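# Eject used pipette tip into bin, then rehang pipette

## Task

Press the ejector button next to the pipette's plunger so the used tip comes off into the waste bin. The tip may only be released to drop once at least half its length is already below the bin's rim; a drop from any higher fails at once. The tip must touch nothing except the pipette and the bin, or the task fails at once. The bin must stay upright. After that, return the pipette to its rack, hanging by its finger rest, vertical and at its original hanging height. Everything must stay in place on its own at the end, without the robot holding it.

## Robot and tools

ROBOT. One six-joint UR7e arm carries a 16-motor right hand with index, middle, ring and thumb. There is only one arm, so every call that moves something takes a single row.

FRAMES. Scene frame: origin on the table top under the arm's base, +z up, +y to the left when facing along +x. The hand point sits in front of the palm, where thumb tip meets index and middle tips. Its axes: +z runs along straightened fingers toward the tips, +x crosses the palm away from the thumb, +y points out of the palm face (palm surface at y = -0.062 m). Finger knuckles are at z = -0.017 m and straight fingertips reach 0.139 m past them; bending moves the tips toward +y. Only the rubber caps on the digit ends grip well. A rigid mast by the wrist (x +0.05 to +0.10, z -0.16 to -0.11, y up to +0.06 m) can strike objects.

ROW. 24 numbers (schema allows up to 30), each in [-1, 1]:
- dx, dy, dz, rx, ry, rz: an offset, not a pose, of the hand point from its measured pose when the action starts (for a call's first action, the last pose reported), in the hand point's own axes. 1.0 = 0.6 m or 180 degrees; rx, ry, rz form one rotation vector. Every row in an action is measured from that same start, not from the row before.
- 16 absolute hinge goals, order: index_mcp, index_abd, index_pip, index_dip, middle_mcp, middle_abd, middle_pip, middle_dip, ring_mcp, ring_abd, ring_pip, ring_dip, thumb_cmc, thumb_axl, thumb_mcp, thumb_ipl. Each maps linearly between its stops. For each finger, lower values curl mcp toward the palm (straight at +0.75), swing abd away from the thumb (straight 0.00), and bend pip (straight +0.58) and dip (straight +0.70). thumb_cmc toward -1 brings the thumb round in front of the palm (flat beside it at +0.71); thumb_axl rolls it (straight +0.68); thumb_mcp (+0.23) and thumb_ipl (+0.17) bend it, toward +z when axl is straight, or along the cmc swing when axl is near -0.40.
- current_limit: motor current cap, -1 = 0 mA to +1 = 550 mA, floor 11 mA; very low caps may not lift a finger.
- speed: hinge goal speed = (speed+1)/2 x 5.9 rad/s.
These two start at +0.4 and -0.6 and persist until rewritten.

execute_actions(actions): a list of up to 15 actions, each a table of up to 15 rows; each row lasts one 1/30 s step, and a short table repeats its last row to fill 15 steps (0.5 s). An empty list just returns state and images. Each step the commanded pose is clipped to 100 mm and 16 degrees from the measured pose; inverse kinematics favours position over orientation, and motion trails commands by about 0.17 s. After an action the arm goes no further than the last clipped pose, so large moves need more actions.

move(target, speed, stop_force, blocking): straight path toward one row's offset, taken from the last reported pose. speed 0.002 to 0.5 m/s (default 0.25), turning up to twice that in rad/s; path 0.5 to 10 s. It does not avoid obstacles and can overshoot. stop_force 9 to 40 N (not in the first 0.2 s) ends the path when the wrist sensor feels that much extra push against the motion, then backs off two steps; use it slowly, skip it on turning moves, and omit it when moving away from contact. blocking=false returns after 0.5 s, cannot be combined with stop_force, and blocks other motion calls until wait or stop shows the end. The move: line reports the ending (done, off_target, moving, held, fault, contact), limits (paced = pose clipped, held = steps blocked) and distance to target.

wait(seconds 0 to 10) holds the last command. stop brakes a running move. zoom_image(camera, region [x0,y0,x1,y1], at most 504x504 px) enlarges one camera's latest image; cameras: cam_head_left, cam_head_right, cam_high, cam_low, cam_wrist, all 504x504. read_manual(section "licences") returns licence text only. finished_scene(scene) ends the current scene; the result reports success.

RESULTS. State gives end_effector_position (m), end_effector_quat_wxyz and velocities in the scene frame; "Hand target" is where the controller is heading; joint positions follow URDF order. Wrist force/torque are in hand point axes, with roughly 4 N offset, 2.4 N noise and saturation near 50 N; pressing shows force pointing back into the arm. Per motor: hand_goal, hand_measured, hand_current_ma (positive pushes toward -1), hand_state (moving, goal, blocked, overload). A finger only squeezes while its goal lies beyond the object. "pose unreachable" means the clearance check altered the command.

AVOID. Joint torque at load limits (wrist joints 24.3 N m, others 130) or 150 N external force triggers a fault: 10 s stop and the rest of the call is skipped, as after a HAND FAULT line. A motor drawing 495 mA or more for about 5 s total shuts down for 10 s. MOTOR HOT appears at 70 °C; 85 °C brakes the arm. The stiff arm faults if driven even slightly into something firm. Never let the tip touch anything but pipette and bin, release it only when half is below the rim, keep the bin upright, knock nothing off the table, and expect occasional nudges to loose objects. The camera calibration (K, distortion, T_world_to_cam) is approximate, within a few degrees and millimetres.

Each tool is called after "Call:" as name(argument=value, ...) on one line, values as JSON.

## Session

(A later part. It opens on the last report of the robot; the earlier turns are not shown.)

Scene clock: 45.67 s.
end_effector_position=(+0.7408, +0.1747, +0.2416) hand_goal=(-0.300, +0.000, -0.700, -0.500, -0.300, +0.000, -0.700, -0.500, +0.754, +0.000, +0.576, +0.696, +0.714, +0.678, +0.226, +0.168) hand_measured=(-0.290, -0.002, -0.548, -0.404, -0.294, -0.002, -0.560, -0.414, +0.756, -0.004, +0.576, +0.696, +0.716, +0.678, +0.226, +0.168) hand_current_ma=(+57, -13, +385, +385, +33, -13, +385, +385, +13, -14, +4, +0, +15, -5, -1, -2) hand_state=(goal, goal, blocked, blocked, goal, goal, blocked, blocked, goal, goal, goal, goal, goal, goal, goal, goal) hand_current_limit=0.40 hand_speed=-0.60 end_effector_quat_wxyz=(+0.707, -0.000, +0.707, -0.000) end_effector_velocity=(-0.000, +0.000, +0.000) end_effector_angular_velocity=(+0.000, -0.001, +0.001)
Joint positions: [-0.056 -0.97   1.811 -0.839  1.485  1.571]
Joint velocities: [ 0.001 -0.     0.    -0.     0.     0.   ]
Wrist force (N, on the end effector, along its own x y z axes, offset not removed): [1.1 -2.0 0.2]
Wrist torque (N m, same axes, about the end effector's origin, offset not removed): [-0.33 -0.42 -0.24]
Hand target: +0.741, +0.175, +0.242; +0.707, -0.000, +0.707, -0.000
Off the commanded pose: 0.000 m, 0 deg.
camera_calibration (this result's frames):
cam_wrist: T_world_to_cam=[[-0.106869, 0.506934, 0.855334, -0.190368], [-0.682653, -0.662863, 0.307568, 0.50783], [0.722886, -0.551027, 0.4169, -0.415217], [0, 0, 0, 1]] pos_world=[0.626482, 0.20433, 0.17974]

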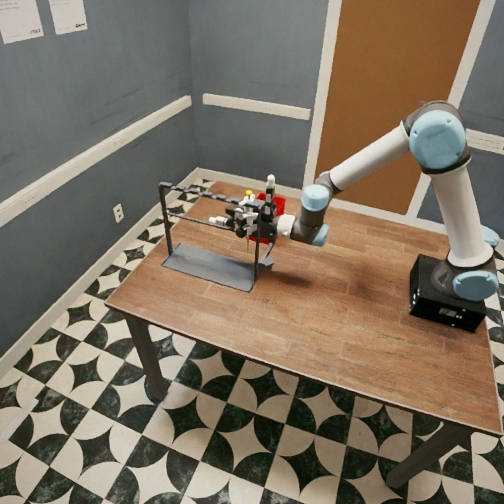

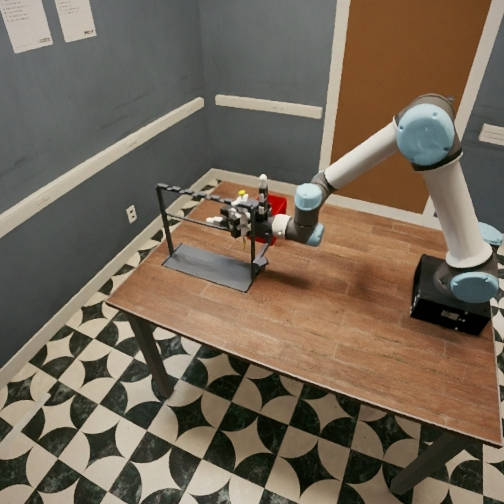

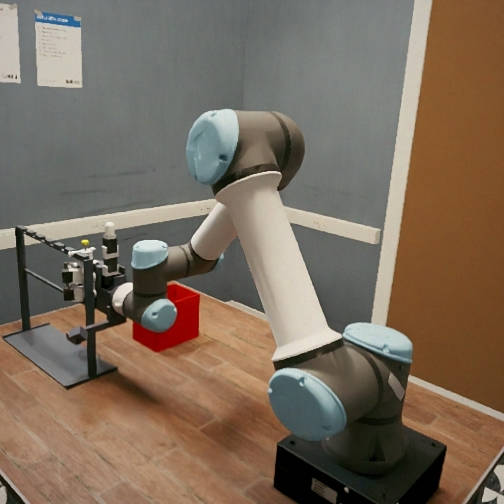

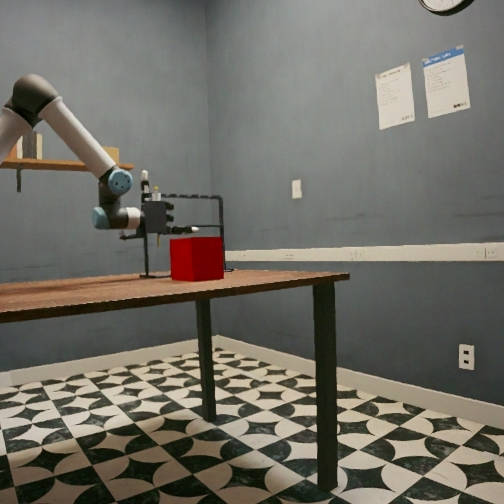

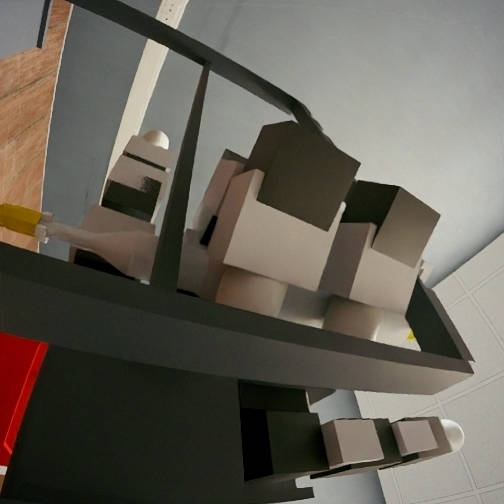

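Call:
move(target=[-0.028,0,0.004,0,0,0,-0.3,0,-0.7,-0.5,-0.3,0,-0.7,-0.5,0.754,0,0.576,0.696,0.714,0.678,0.226,0.168,0.4,-0.6], speed=0.015)

Call:
move(target=[0,-0.19,0,0,0,0,-0.3,0,-0.7,-0.5,-0.3,0,-0.7,-0.5,0.754,0,0.576,0.696,0.714,0.678,0.226,0.168,0.4,-0.6], speed=0.04)

Call:
zoom_image(camera="cam_head_left", region=[180,140,320,280])

Call:
zoom_image(camera="cam_low", region=[100,160,260,300])

Scene clock: 48.80 s.
end_effector_position=(+0.7431, +0.1747, +0.2583) hand_goal=(-0.300, +0.000, -0.700, -0.500, -0.300, +0.000, -0.700, -0.500, +0.754, +0.000, +0.576, +0.696, +0.714, +0.678, +0.226, +0.168) hand_measured=(-0.304, -0.002, -0.570, -0.406, -0.298, -0.002, -0.574, -0.414, +0.756, -0.004, +0.576, +0.696, +0.716, +0.678, +0.226, +0.168) hand_current_ma=(-21, -13, +385, +385, +6, -13, +385, +385, +13, -14, +4, +0, +15, -5, -1, -2) hand_state=(goal, goal, blocked, blocked, goal, goal, blocked, blocked, goal, goal, goal, goal, goal, goal, goal, goal) hand_current_limit=0.40 hand_speed=-0.60 end_effector_quat_wxyz=(+0.707, -0.000, +0.707, -0.000) end_effector_velocity=(-0.000, +0.000, +0.001) end_effector_angular_velocity=(-0.000, +0.000, +0.001)
Joint positions: [-0.055 -0.996  1.796 -0.799  1.485  1.571]
Joint velocities: [ 0.    -0.003 -0.001  0.004 -0.    -0.   ]
Wrist force (N, on the end effector, along its own x y z axes, offset not removed): [3.2 -0.1 -1.2]
Wrist torque (N m, same axes, about the end effector's origin, offset not removed): [0.16 -0.45 -0.14]
Hand target: +0.743, +0.175, +0.258; +0.707, -0.000, +0.707, -0.000
Off the commanded pose: 0.000 m, 0 deg.
move: done
camera_calibration (this result's frames):
cam_wrist: T_world_to_cam=[[-0.106879, 0.506935, 0.855332, -0.204412], [-0.682657, -0.662862, 0.307561, 0.504336], [0.722881, -0.551027, 0.416909, -0.423873], [0, 0, 0, 1]] pos_world=[0.628851, 0.204364, 0.196442]

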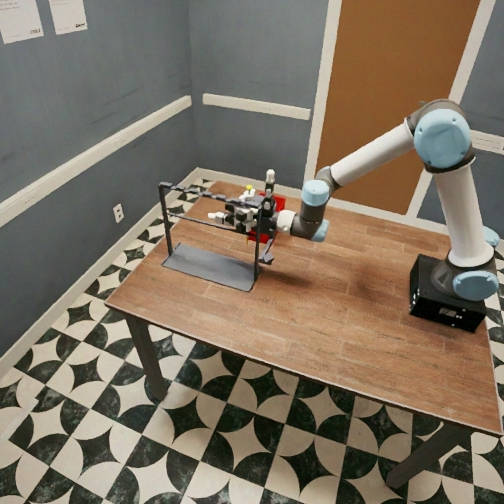

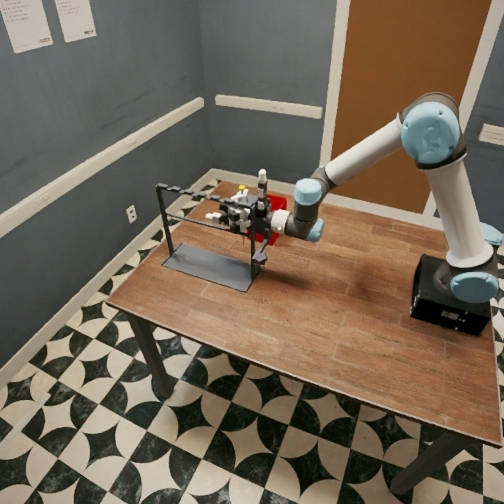

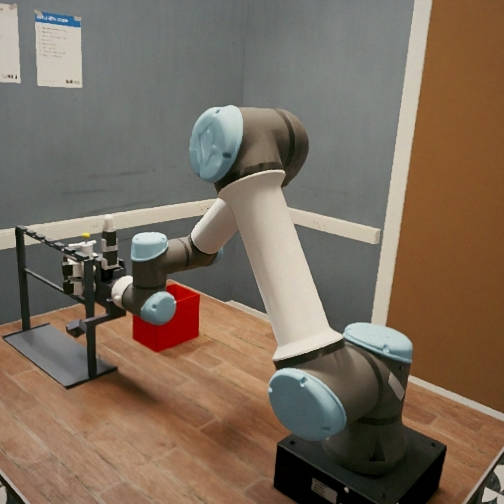

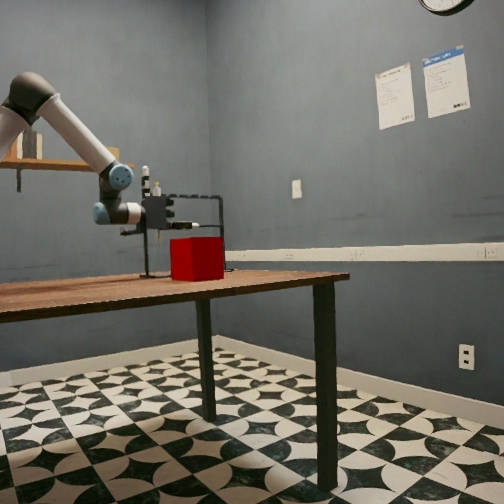

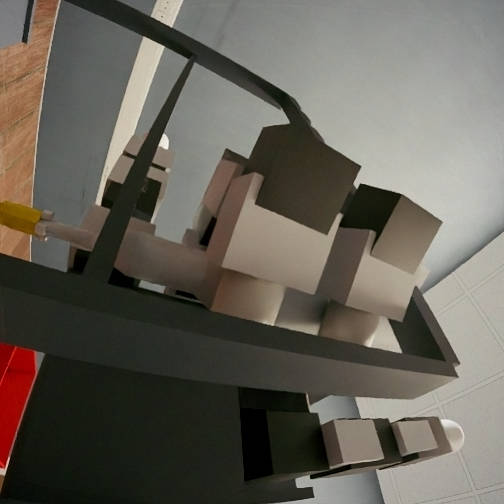

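Scene clock: 51.97 s.
end_effector_position=(+0.7431, +0.0608, +0.2586) hand_goal=(-0.300, +0.000, -0.700, -0.500, -0.300, +0.000, -0.700, -0.500, +0.754, +0.000, +0.576, +0.696, +0.714, +0.678, +0.226, +0.168) hand_measured=(-0.304, -0.002, -0.570, -0.406, -0.298, -0.002, -0.574, -0.414, +0.756, -0.004, +0.576, +0.696, +0.716, +0.678, +0.226, +0.168) hand_current_ma=(-21, -13, +385, +385, +6, -13, +385, +385, +12, -14, +4, +0, +15, -5, -1, -2) hand_state=(goal, goal, blocked, blocked, goal, goal, blocked, blocked, goal, goal, goal, goal, goal, goal, goal, goal) hand_current_limit=0.40 hand_speed=-0.60 end_effector_quat_wxyz=(+0.707, -0.000, +0.707, -0.000) end_effector_velocity=(-0.000, -0.002, -0.001) end_effector_angular_velocity=(+0.001, +0.002, -0.001)
Joint positions: [-0.279 -1.009  1.819 -0.81   1.261  1.571]
Joint velocities: [-0.004  0.001 -0.     0.001 -0.003  0.   ]
Wrist force (N, on the end effector, along its own x y z axes, offset not removed): [3.9 2.7 -2.3]
Wrist torque (N m, same axes, about the end effector's origin, offset not removed): [0.65 -0.50 0.16]
Hand target: +0.743, +0.061, +0.259; +0.707, -0.000, +0.707, -0.000
Off the commanded pose: 0.000 m, 0 deg.
move: done
camera_calibration (this result's frames):
cam_wrist: T_world_to_cam=[[-0.106905, 0.506791, 0.855415, -0.146866], [-0.682676, -0.662906, 0.307422, 0.428746], [0.722859, -0.551106, 0.416842, -0.486703], [0, 0, 0, 1]] pos_world=[0.628812, 0.0904234, 0.196703]

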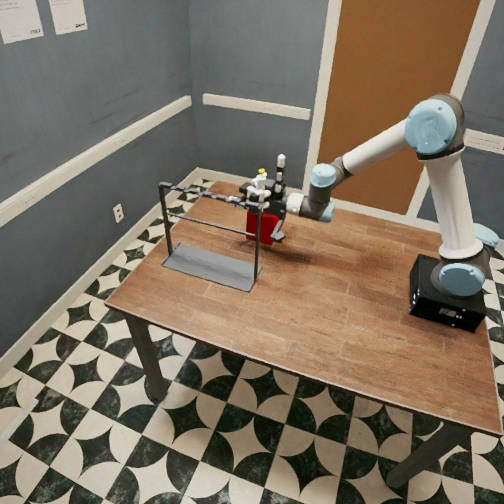

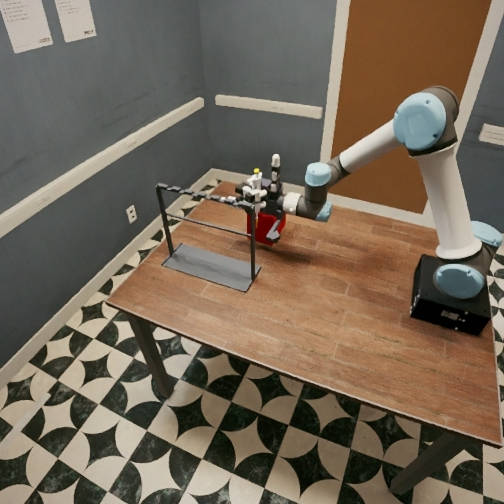

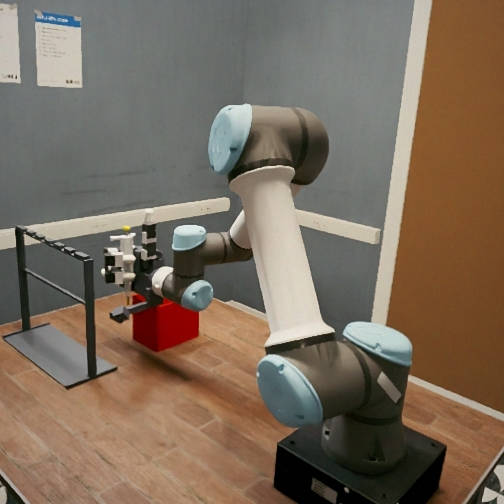

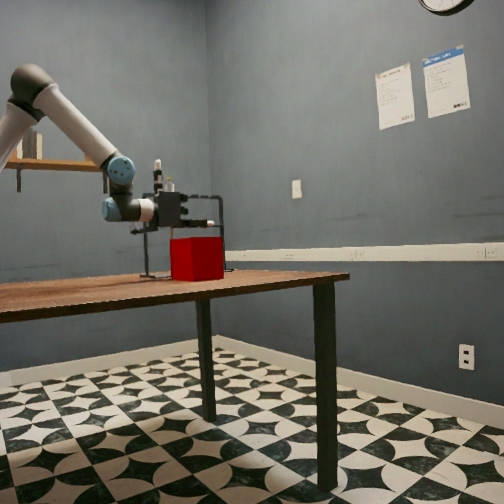

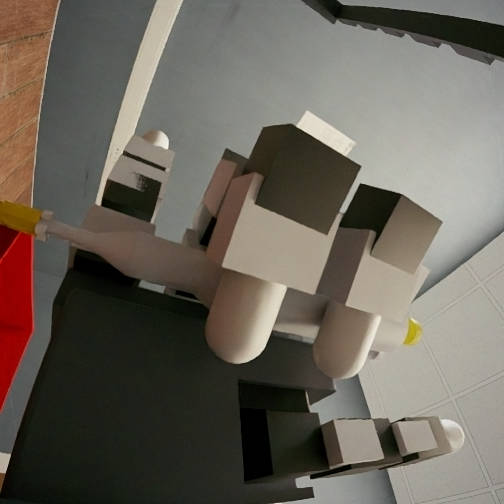

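Region (180, 140, 320, 280) of cam_head_left's 504x504 image, scaled by 3.600, with more detail than that image has.

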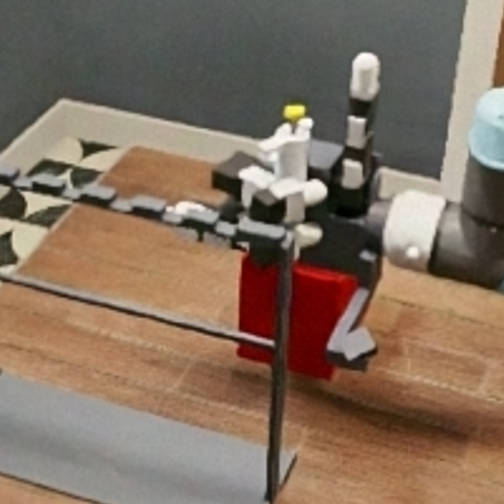

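Region (100, 160, 260, 300) of cam_low's 504x504 image, scaled by 3.150, with more detail than that image has; it fills the top 441 rows of this view, and the rest is white.

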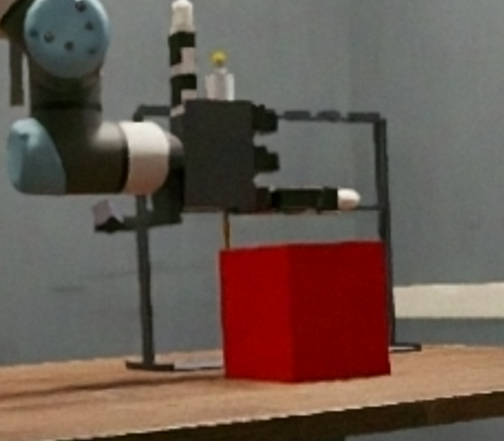

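Call:
move(target=[-0.1,0,0,0,0,0,-0.3,0,-0.7,-0.5,-0.3,0,-0.7,-0.5,0.754,0,0.576,0.696,0.714,0.678,0.226,0.168,0.4,-0.6], speed=0.06)

Call:
move(target=[0,-0.175,0,0,0,0,-0.3,0,-0.7,-0.5,-0.3,0,-0.7,-0.5,0.754,0,0.576,0.696,0.714,0.678,0.226,0.168,0.4,-0.6], speed=0.06)

Call:
zoom_image(camera="cam_head_left", region=[200,130,340,270])

Call:
zoom_image(camera="cam_low", region=[100,160,260,300])

Call:
zoom_image(camera="cam_high", region=[80,180,260,360])

Scene clock: 55.73 s.
end_effector_position=(+0.7430, +0.0609, +0.3185) hand_goal=(-0.300, +0.000, -0.700, -0.500, -0.300, +0.000, -0.700, -0.500, +0.754, +0.000, +0.576, +0.696, +0.714, +0.678, +0.226, +0.168) hand_measured=(-0.304, -0.002, -0.570, -0.406, -0.298, -0.002, -0.574, -0.414, +0.756, -0.004, +0.576, +0.696, +0.716, +0.678, +0.226, +0.168) hand_current_ma=(-21, -13, +385, +385, +6, -13, +385, +385, +12, -15, +4, +0, +15, -5, -1, -2) hand_state=(goal, goal, blocked, blocked, goal, goal, blocked, blocked, goal, goal, goal, goal, goal, goal, goal, goal) hand_current_limit=0.40 hand_speed=-0.60 end_effector_quat_wxyz=(+0.707, -0.000, +0.707, -0.000) end_effector_velocity=(+0.000, +0.001, +0.002) end_effector_angular_velocity=(-0.001, -0.001, +0.001)
Joint positions: [-0.279 -1.107  1.78  -0.673  1.262  1.571]
Joint velocities: [ 0.001 -0.003 -0.002  0.004 -0.    -0.   ]
Wrist force (N, on the end effector, along its own x y z axes, offset not removed): [4.1 -0.3 -0.7]
Wrist torque (N m, same axes, about the end effector's origin, offset not removed): [0.09 -0.66 0.11]
Hand target: +0.743, +0.061, +0.319; +0.707, -0.000, +0.707, -0.000
Off the commanded pose: 0.000 m, 0 deg.
move: done
camera_calibration (this result's frames):
cam_wrist: T_world_to_cam=[[-0.106909, 0.506671, 0.855485, -0.19821], [-0.682688, -0.662942, 0.30732, 0.410413], [0.722847, -0.551174, 0.416773, -0.511535], [0, 0, 0, 1]] pos_world=[0.628755, 0.0905623, 0.256631]

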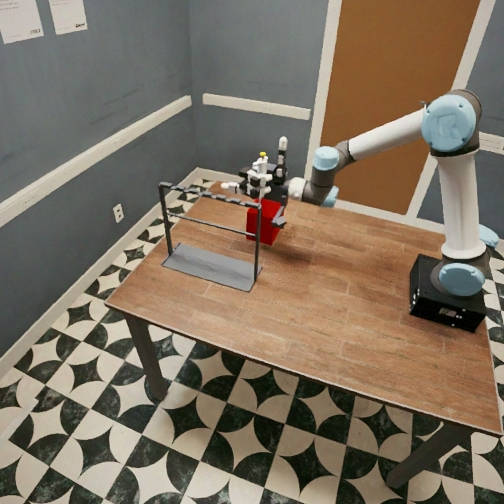

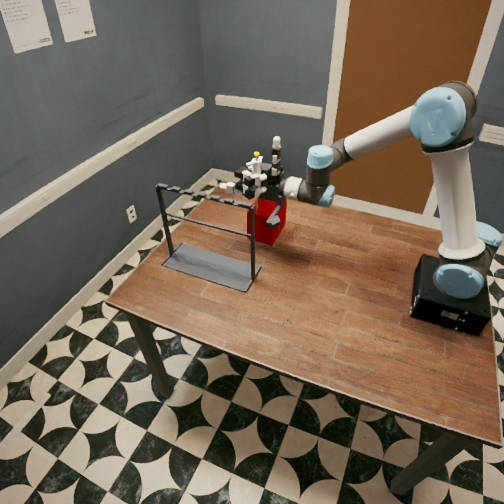

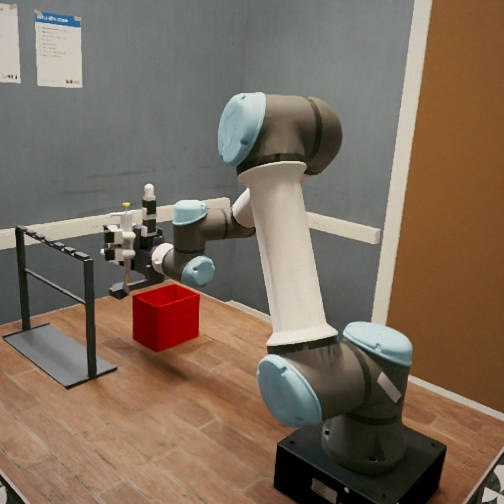

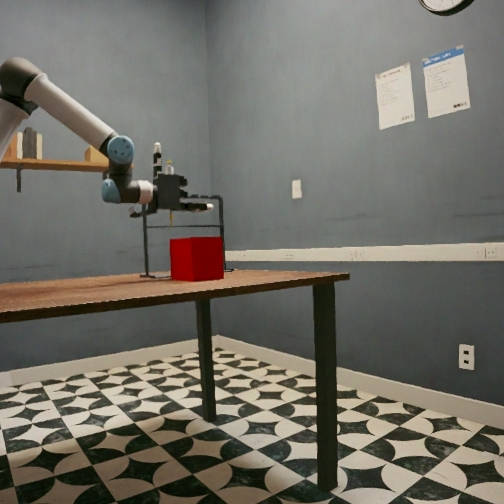

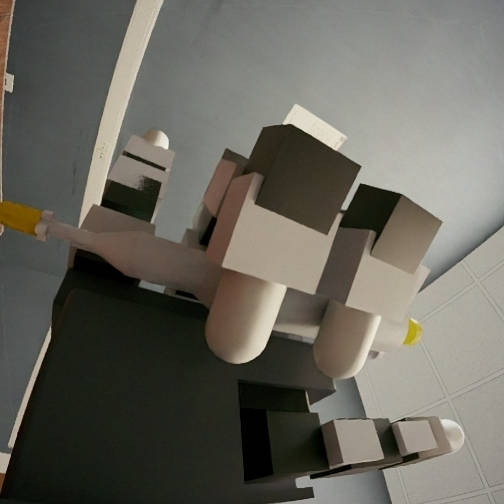

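Scene clock: 57.87 s.
end_effector_position=(+0.7430, -0.0440, +0.3187) hand_goal=(-0.300, +0.000, -0.700, -0.500, -0.300, +0.000, -0.700, -0.500, +0.754, +0.000, +0.576, +0.696, +0.714, +0.678, +0.226, +0.168) hand_measured=(-0.304, -0.002, -0.570, -0.406, -0.298, -0.002, -0.574, -0.414, +0.756, -0.004, +0.576, +0.696, +0.716, +0.678, +0.226, +0.168) hand_current_ma=(-21, -13, +385, +385, +6, -13, +385, +385, +12, -15, +4, +0, +14, -5, -1, -2) hand_state=(goal, goal, blocked, blocked, goal, goal, blocked, blocked, goal, goal, goal, goal, goal, goal, goal, goal) hand_current_limit=0.40 hand_speed=-0.60 end_effector_quat_wxyz=(+0.707, +0.000, +0.707, -0.000) end_effector_velocity=(-0.000, -0.002, +0.001) end_effector_angular_velocity=(-0.001, -0.001, -0.000)
Joint positions: [-0.47  -1.077  1.731 -0.653  1.07   1.571]
Joint velocities: [-0.003 -0.001 -0.001  0.001 -0.003 -0.   ]
Wrist force (N, on the end effector, along its own x y z axes, offset not removed): [1.7 0.2 2.0]
Wrist torque (N m, same axes, about the end effector's origin, offset not removed): [-0.14 -0.51 -0.09]
Hand target: +0.743, -0.044, +0.319; +0.707, +0.000, +0.707, -0.000
Off the commanded pose: 0.000 m, 0 deg.
move: done
camera_calibration (this result's frames):
cam_wrist: T_world_to_cam=[[-0.106957, 0.506512, 0.855573, -0.145235], [-0.682715, -0.662991, 0.307153, 0.340803], [0.722814, -0.551261, 0.416714, -0.569378], [0, 0, 0, 1]] pos_world=[0.628692, -0.014363, 0.256848]

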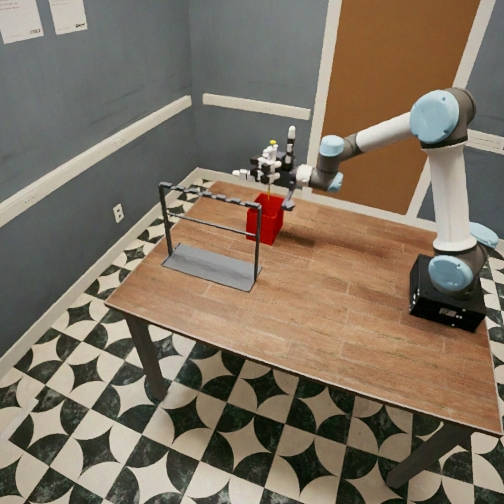

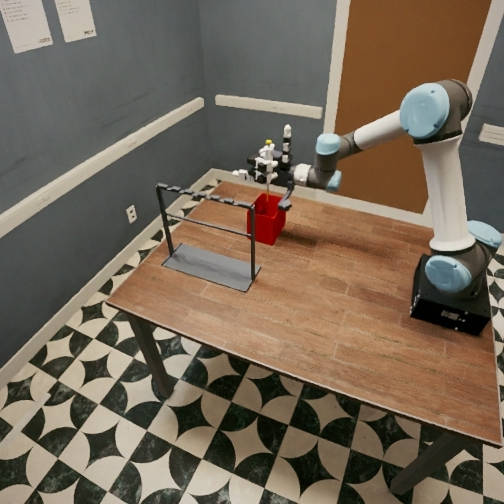

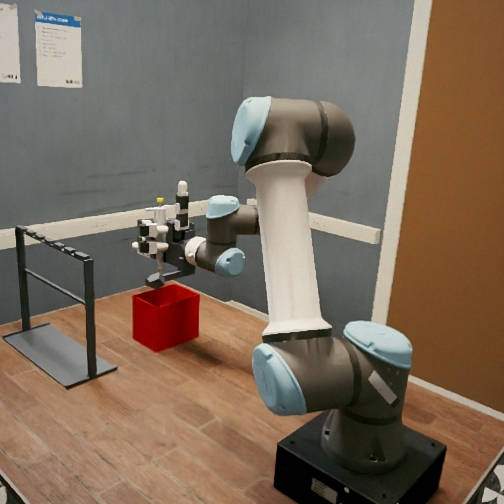

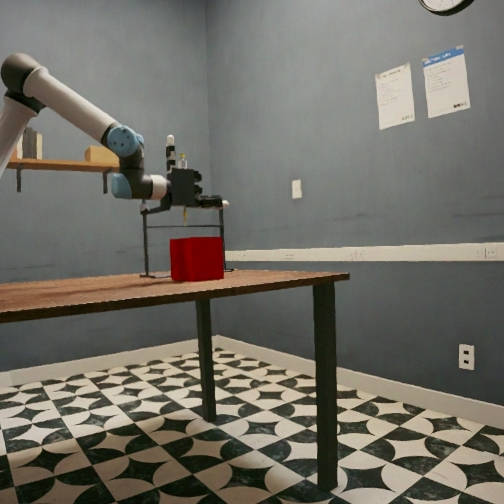

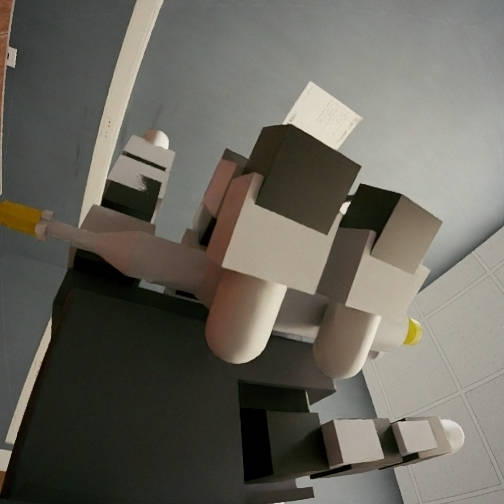

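Region (200, 130, 340, 270) of cam_head_left's 504x504 image, scaled by 3.600, with more detail than that image has.

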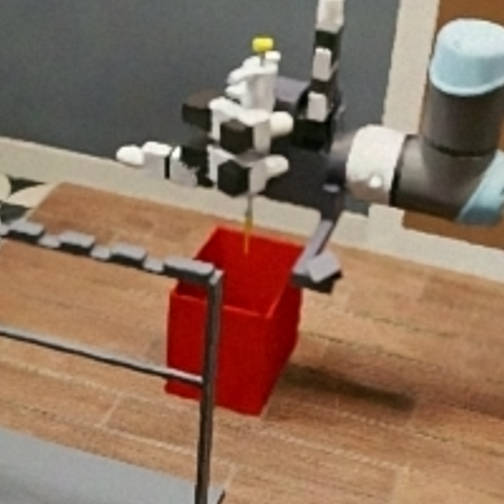

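Region (100, 160, 260, 300) of cam_low's 504x504 image, scaled by 3.150, with more detail than that image has; it fills the top 441 rows of this view, and the rest is white.

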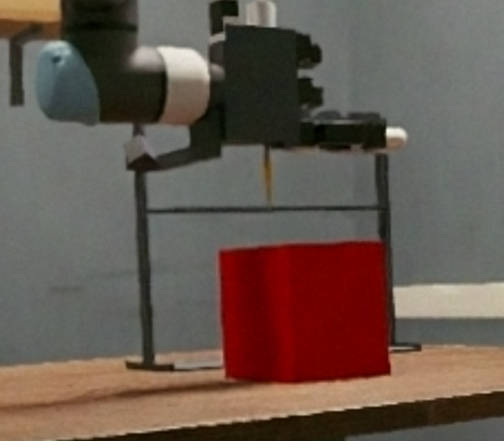

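Region (80, 180, 260, 360) of cam_high's 504x504 image, scaled by 2.800, with more detail than that image has.

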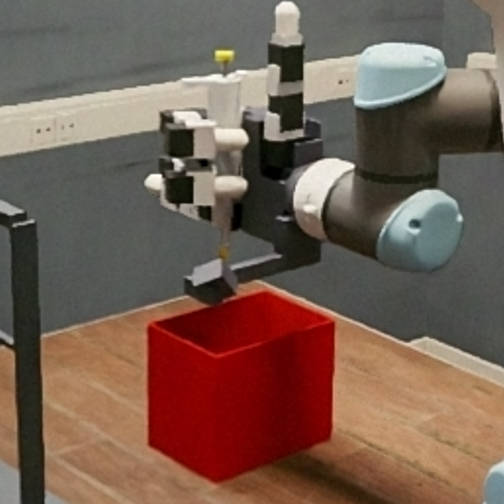

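Call:
move(target=[0,-0.065,0.025,0,0,0,-0.3,0,-0.7,-0.5,-0.3,0,-0.7,-0.5,0.754,0,0.576,0.696,0.714,0.678,0.226,0.168,0.4,-0.6], speed=0.05)

Call:
move(target=[0.145,0,0,0,0,0,-0.3,0,-0.7,-0.5,-0.3,0,-0.7,-0.5,0.754,0,0.576,0.696,0.63,0.678,0.3,-0.8,0.4,-0.6], speed=0.04)

Call:
zoom_image(camera="cam_head_left", region=[210,140,330,260])

Call:
zoom_image(camera="cam_low", region=[100,160,260,300])

Call:
zoom_image(camera="cam_high", region=[100,200,240,340])

Scene clock: 63.27 s.
end_effector_position=(+0.7579, -0.0829, +0.3188) hand_goal=(-0.300, +0.000, -0.700, -0.500, -0.300, +0.000, -0.700, -0.500, +0.754, +0.000, +0.576, +0.696, +0.714, +0.678, +0.226, +0.168) hand_measured=(-0.304, -0.002, -0.570, -0.406, -0.298, -0.002, -0.574, -0.414, +0.756, -0.004, +0.576, +0.696, +0.716, +0.678, +0.226, +0.168) hand_current_ma=(-21, -13, +385, +385, +6, -13, +385, +385, +12, -15, +4, +0, +14, -5, -1, -2) hand_state=(goal, goal, blocked, blocked, goal, goal, blocked, blocked, goal, goal, goal, goal, goal, goal, goal, goal) hand_current_limit=0.40 hand_speed=-0.60 end_effector_quat_wxyz=(+0.707, +0.000, +0.707, -0.000) end_effector_velocity=(+0.000, -0.002, +0.000) end_effector_angular_velocity=(+0.000, -0.000, -0.000)
Joint positions: [-0.52  -1.028  1.649 -0.621  1.02   1.571]
Joint velocities: [-0.002  0.001 -0.003  0.001 -0.002  0.   ]
Wrist force (N, on the end effector, along its own x y z axes, offset not removed): [3.7 -0.8 -2.7]
Wrist torque (N m, same axes, about the end effector's origin, offset not removed): [0.19 -0.78 0.26]
Hand target: +0.758, -0.083, +0.319; +0.707, +0.000, +0.707, -0.000
Off the commanded pose: 0.000 m, 0 deg.
move: done
camera_calibration (this result's frames):
cam_wrist: T_world_to_cam=[[-0.106975, 0.506482, 0.855589, -0.123991], [-0.68273, -0.662995, 0.307111, 0.325193], [0.722797, -0.551283, 0.416714, -0.601633], [0, 0, 0, 1]] pos_world=[0.643614, -0.05327, 0.256925]

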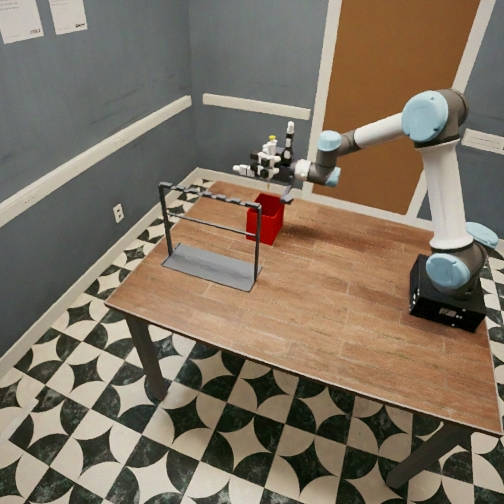

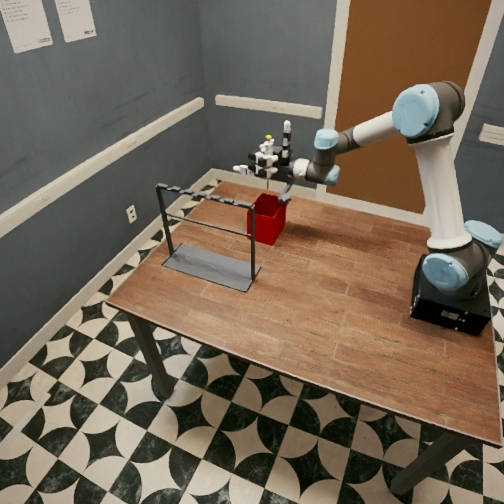

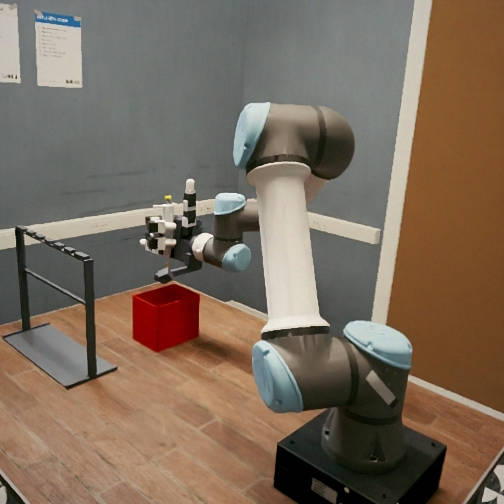

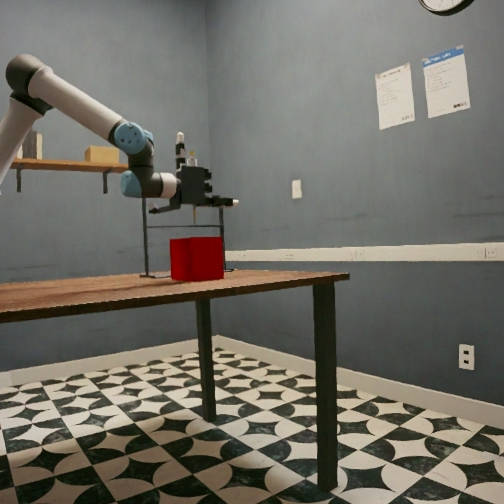

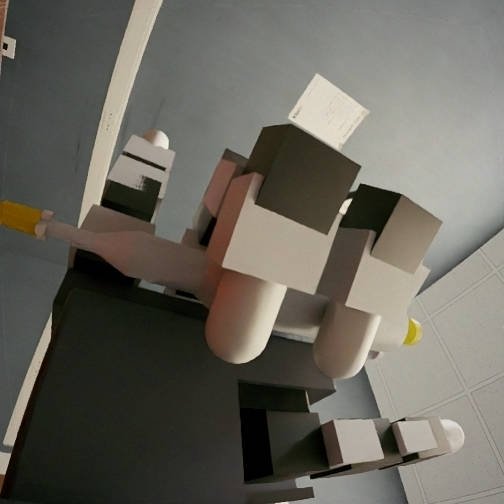

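Scene clock: 65.77 s.
end_effector_position=(+0.7580, -0.0831, +0.2318) hand_goal=(-0.300, +0.000, -0.700, -0.500, -0.300, +0.000, -0.700, -0.500, +0.754, +0.000, +0.576, +0.696, +0.630, +0.678, +0.300, -0.800) hand_measured=(-0.304, -0.002, -0.570, -0.406, -0.298, -0.002, -0.574, -0.414, +0.756, -0.004, +0.576, +0.696, +0.632, +0.678, +0.298, -0.800) hand_current_ma=(-21, -13, +385, +385, +6, -13, +385, +385, +12, -15, +4, +0, +9, -5, -12, +3) hand_state=(goal, goal, blocked, blocked, goal, goal, blocked, blocked, goal, goal, goal, goal, goal, goal, goal, goal) hand_current_limit=0.40 hand_speed=-0.60 end_effector_quat_wxyz=(+0.707, +0.000, +0.707, -0.000) end_effector_velocity=(+0.000, -0.000, -0.001) end_effector_angular_velocity=(-0.001, -0.002, -0.000)
Joint positions: [-0.52  -0.893  1.698 -0.803  1.02   1.571]
Joint velocities: [-0.     0.002  0.    -0.004 -0.    -0.   ]
Wrist force (N, on the end effector, along its own x y z axes, offset not removed): [2.9 -0.7 -2.1]
Wrist torque (N m, same axes, about the end effector's origin, offset not removed): [0.26 -0.48 0.11]
Hand target: +0.758, -0.083, +0.232; +0.707, +0.000, +0.707, -0.000
Off the commanded pose: 0.000 m, 0 deg.
move: done
camera_calibration (this result's frames):
cam_wrist: T_world_to_cam=[[-0.106968, 0.506572, 0.855536, -0.0495058], [-0.682722, -0.662967, 0.307189, 0.35181], [0.722806, -0.551234, 0.416764, -0.565563], [0, 0, 0, 1]] pos_world=[0.643685, -0.0534407, 0.169988]

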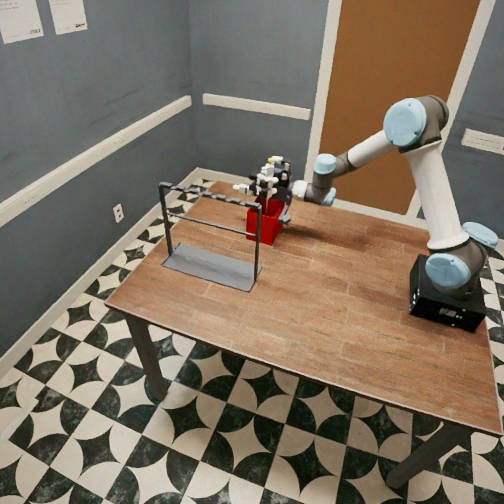

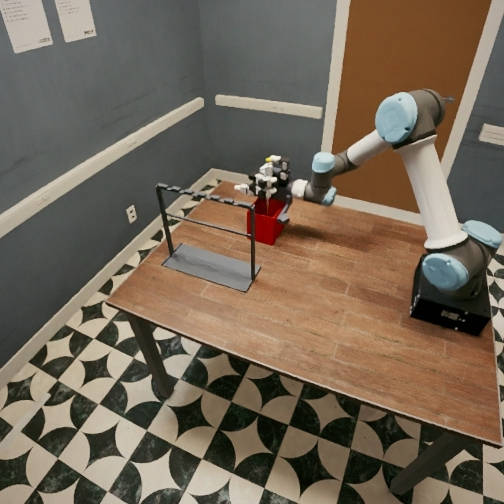

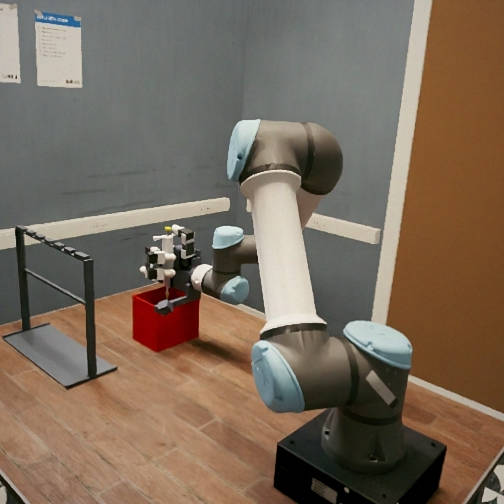

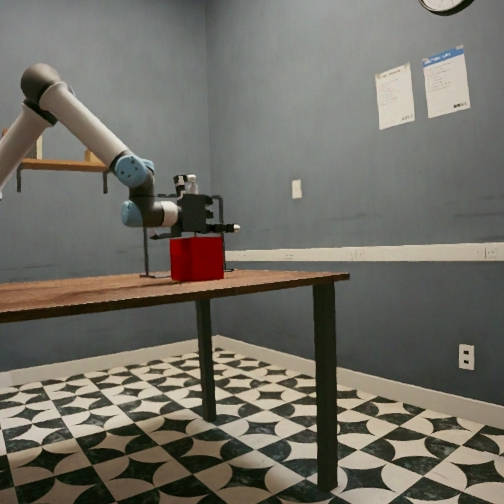

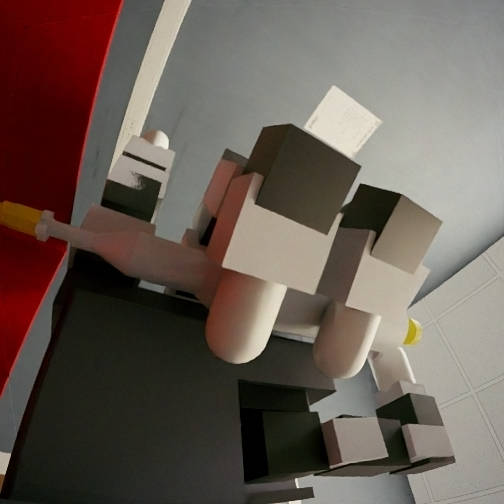

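Region (210, 140, 330, 260) of cam_head_left's 504x504 image, scaled by 4.200, with more detail than that image has.

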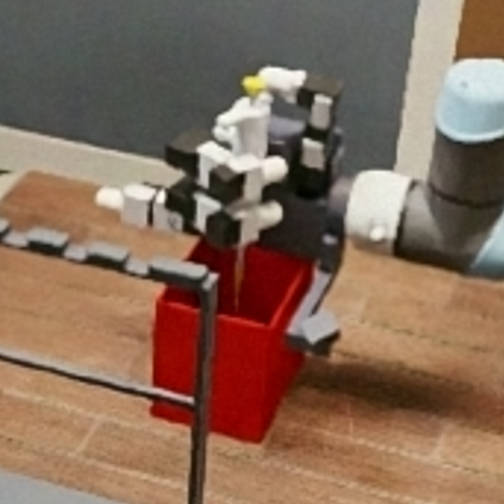

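Region (100, 160, 260, 300) of cam_low's 504x504 image, scaled by 3.150, with more detail than that image has; it fills the top 441 rows of this view, and the rest is white.

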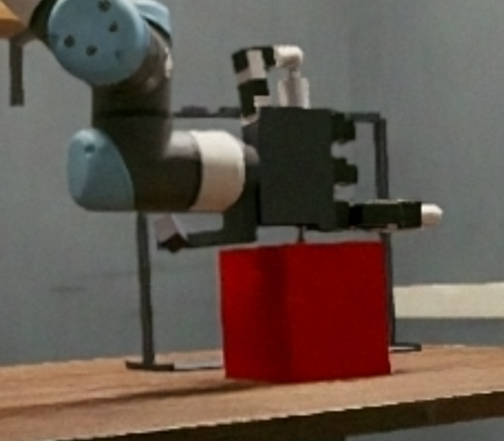

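Region (100, 200, 240, 340) of cam_high's 504x504 image, scaled by 3.600, with more detail than that image has.

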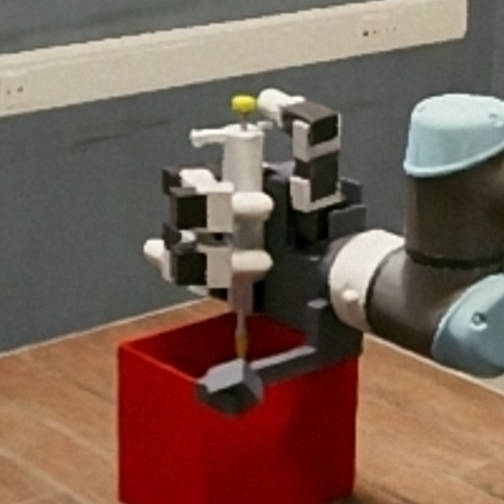

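Thumb is over the ejector. Press.

Call:
execute_actions(actions=[[[0,0,0,0,0,0,-0.3,0,-0.7,-0.5,-0.3,0,-0.7,-0.5,0.754,0,0.576,0.696,0.63,0.678,-0.1,-1,1,-0.6]],[[0,0,0,0,0,0,-0.3,0,-0.7,-0.5,-0.3,0,-0.7,-0.5,0.754,0,0.576,0.696,0.63,0.678,-0.1,-1,1,-0.6]],[[0,0,0,0,0,0,-0.3,0,-0.7,-0.5,-0.3,0,-0.7,-0.5,0.754,0,0.576,0.696,0.63,0.678,-0.1,-1,1,-0.6]],[[0,0,0,0,0,0,-0.3,0,-0.7,-0.5,-0.3,0,-0.7,-0.5,0.754,0,0.576,0.696,0.63,0.678,0.3,-0.8,0.4,-0.6]]])

Call:
zoom_image(camera="cam_head_left", region=[210,140,330,260])

Call:
zoom_image(camera="cam_high", region=[100,200,240,340])

Scene clock: 70.57 s.
end_effector_position=(+0.7580, -0.0831, +0.2318) hand_goal=(-0.300, +0.000, -0.700, -0.500, -0.300, +0.000, -0.700, -0.500, +0.754, +0.000, +0.576, +0.696, +0.630, +0.678, +0.300, -0.800) hand_measured=(-0.304, -0.002, -0.580, -0.408, -0.298, -0.002, -0.580, -0.414, +0.756, -0.004, +0.576, +0.696, +0.632, +0.680, +0.296, -0.804) hand_current_ma=(-16, -10, +385, +385, +12, -7, +385, +385, +12, -15, +4, +0, +11, +9, -25, -34) hand_state=(goal, goal, blocked, blocked, goal, goal, blocked, blocked, goal, goal, goal, goal, goal, goal, goal, goal) hand_current_limit=0.40 hand_speed=-0.60 end_effector_quat_wxyz=(+0.707, +0.000, +0.707, -0.000) end_effector_velocity=(-0.000, -0.000, -0.001) end_effector_angular_velocity=(+0.000, +0.001, -0.000)
Joint positions: [-0.52  -0.893  1.698 -0.803  1.02   1.571]
Joint velocities: [-0.     0.001  0.     0.     0.    -0.   ]
Wrist force (N, on the end effector, along its own x y z axes, offset not removed): [2.6 1.9 1.4]
Wrist torque (N m, same axes, about the end effector's origin, offset not removed): [0.08 -0.54 -0.04]
Hand target: +0.758, -0.083, +0.232; +0.707, +0.000, +0.707, -0.000
Off the commanded pose: 0.000 m, 0 deg.
camera_calibration (this result's frames):
cam_wrist: T_world_to_cam=[[-0.106924, 0.506453, 0.855612, -0.0495557], [-0.682712, -0.663006, 0.307128, 0.351827], [0.722822, -0.551297, 0.416653, -0.565532], [0, 0, 0, 1]] pos_world=[0.643677, -0.0534155, 0.169975]

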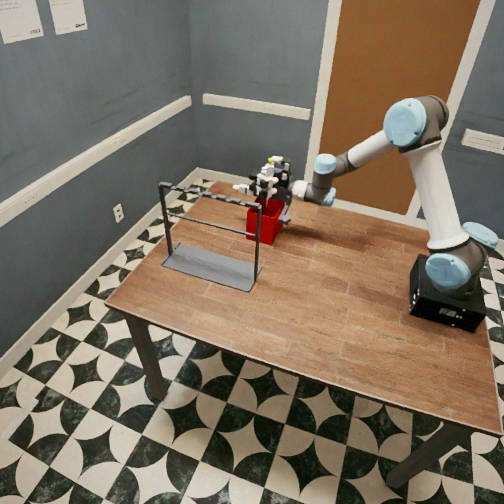

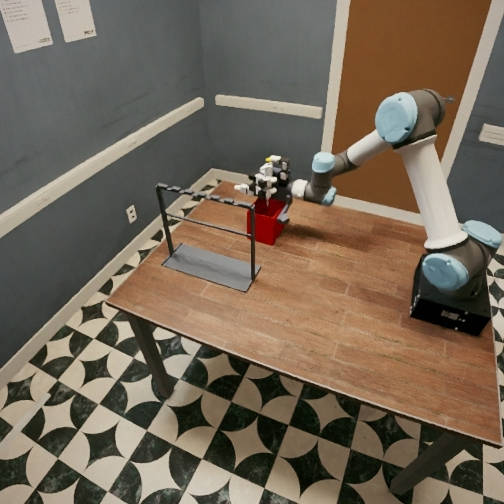

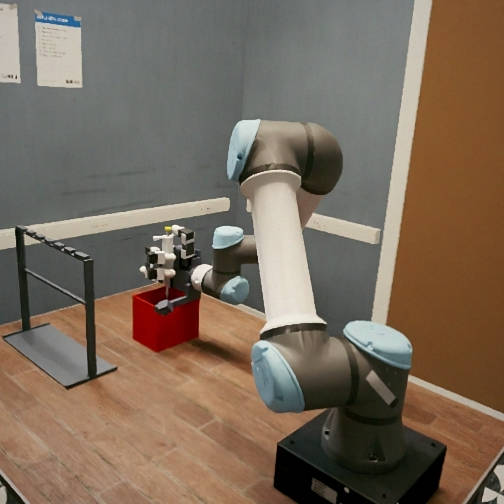

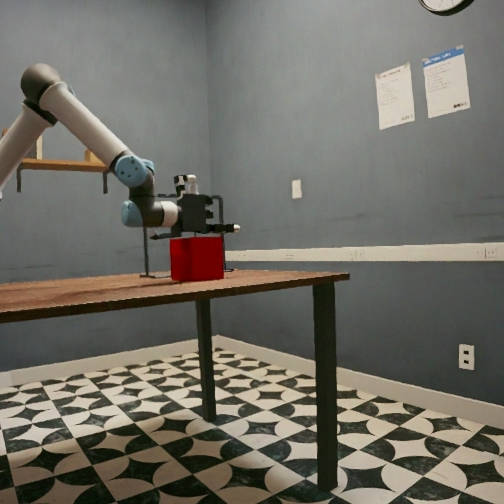

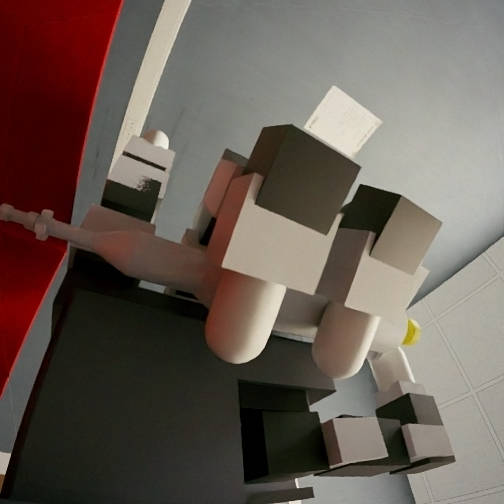

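Region (210, 140, 330, 260) of cam_head_left's 504x504 image, scaled by 4.200, with more detail than that image has.

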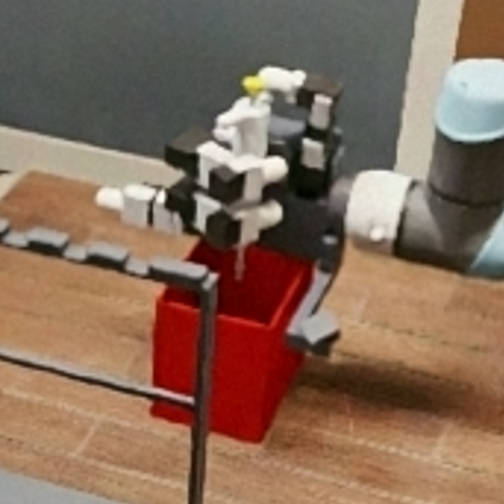

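Region (100, 200, 240, 340) of cam_high's 504x504 image, scaled by 3.600, with more detail than that image has.

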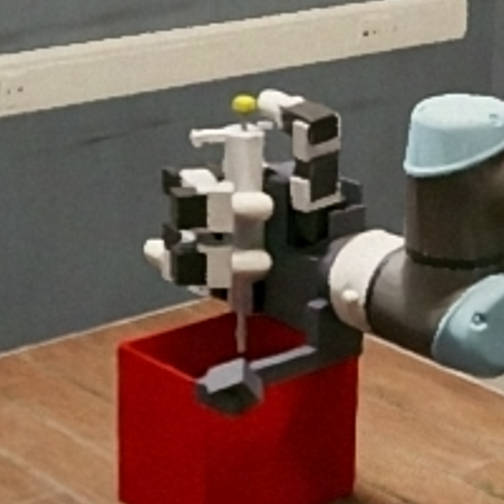

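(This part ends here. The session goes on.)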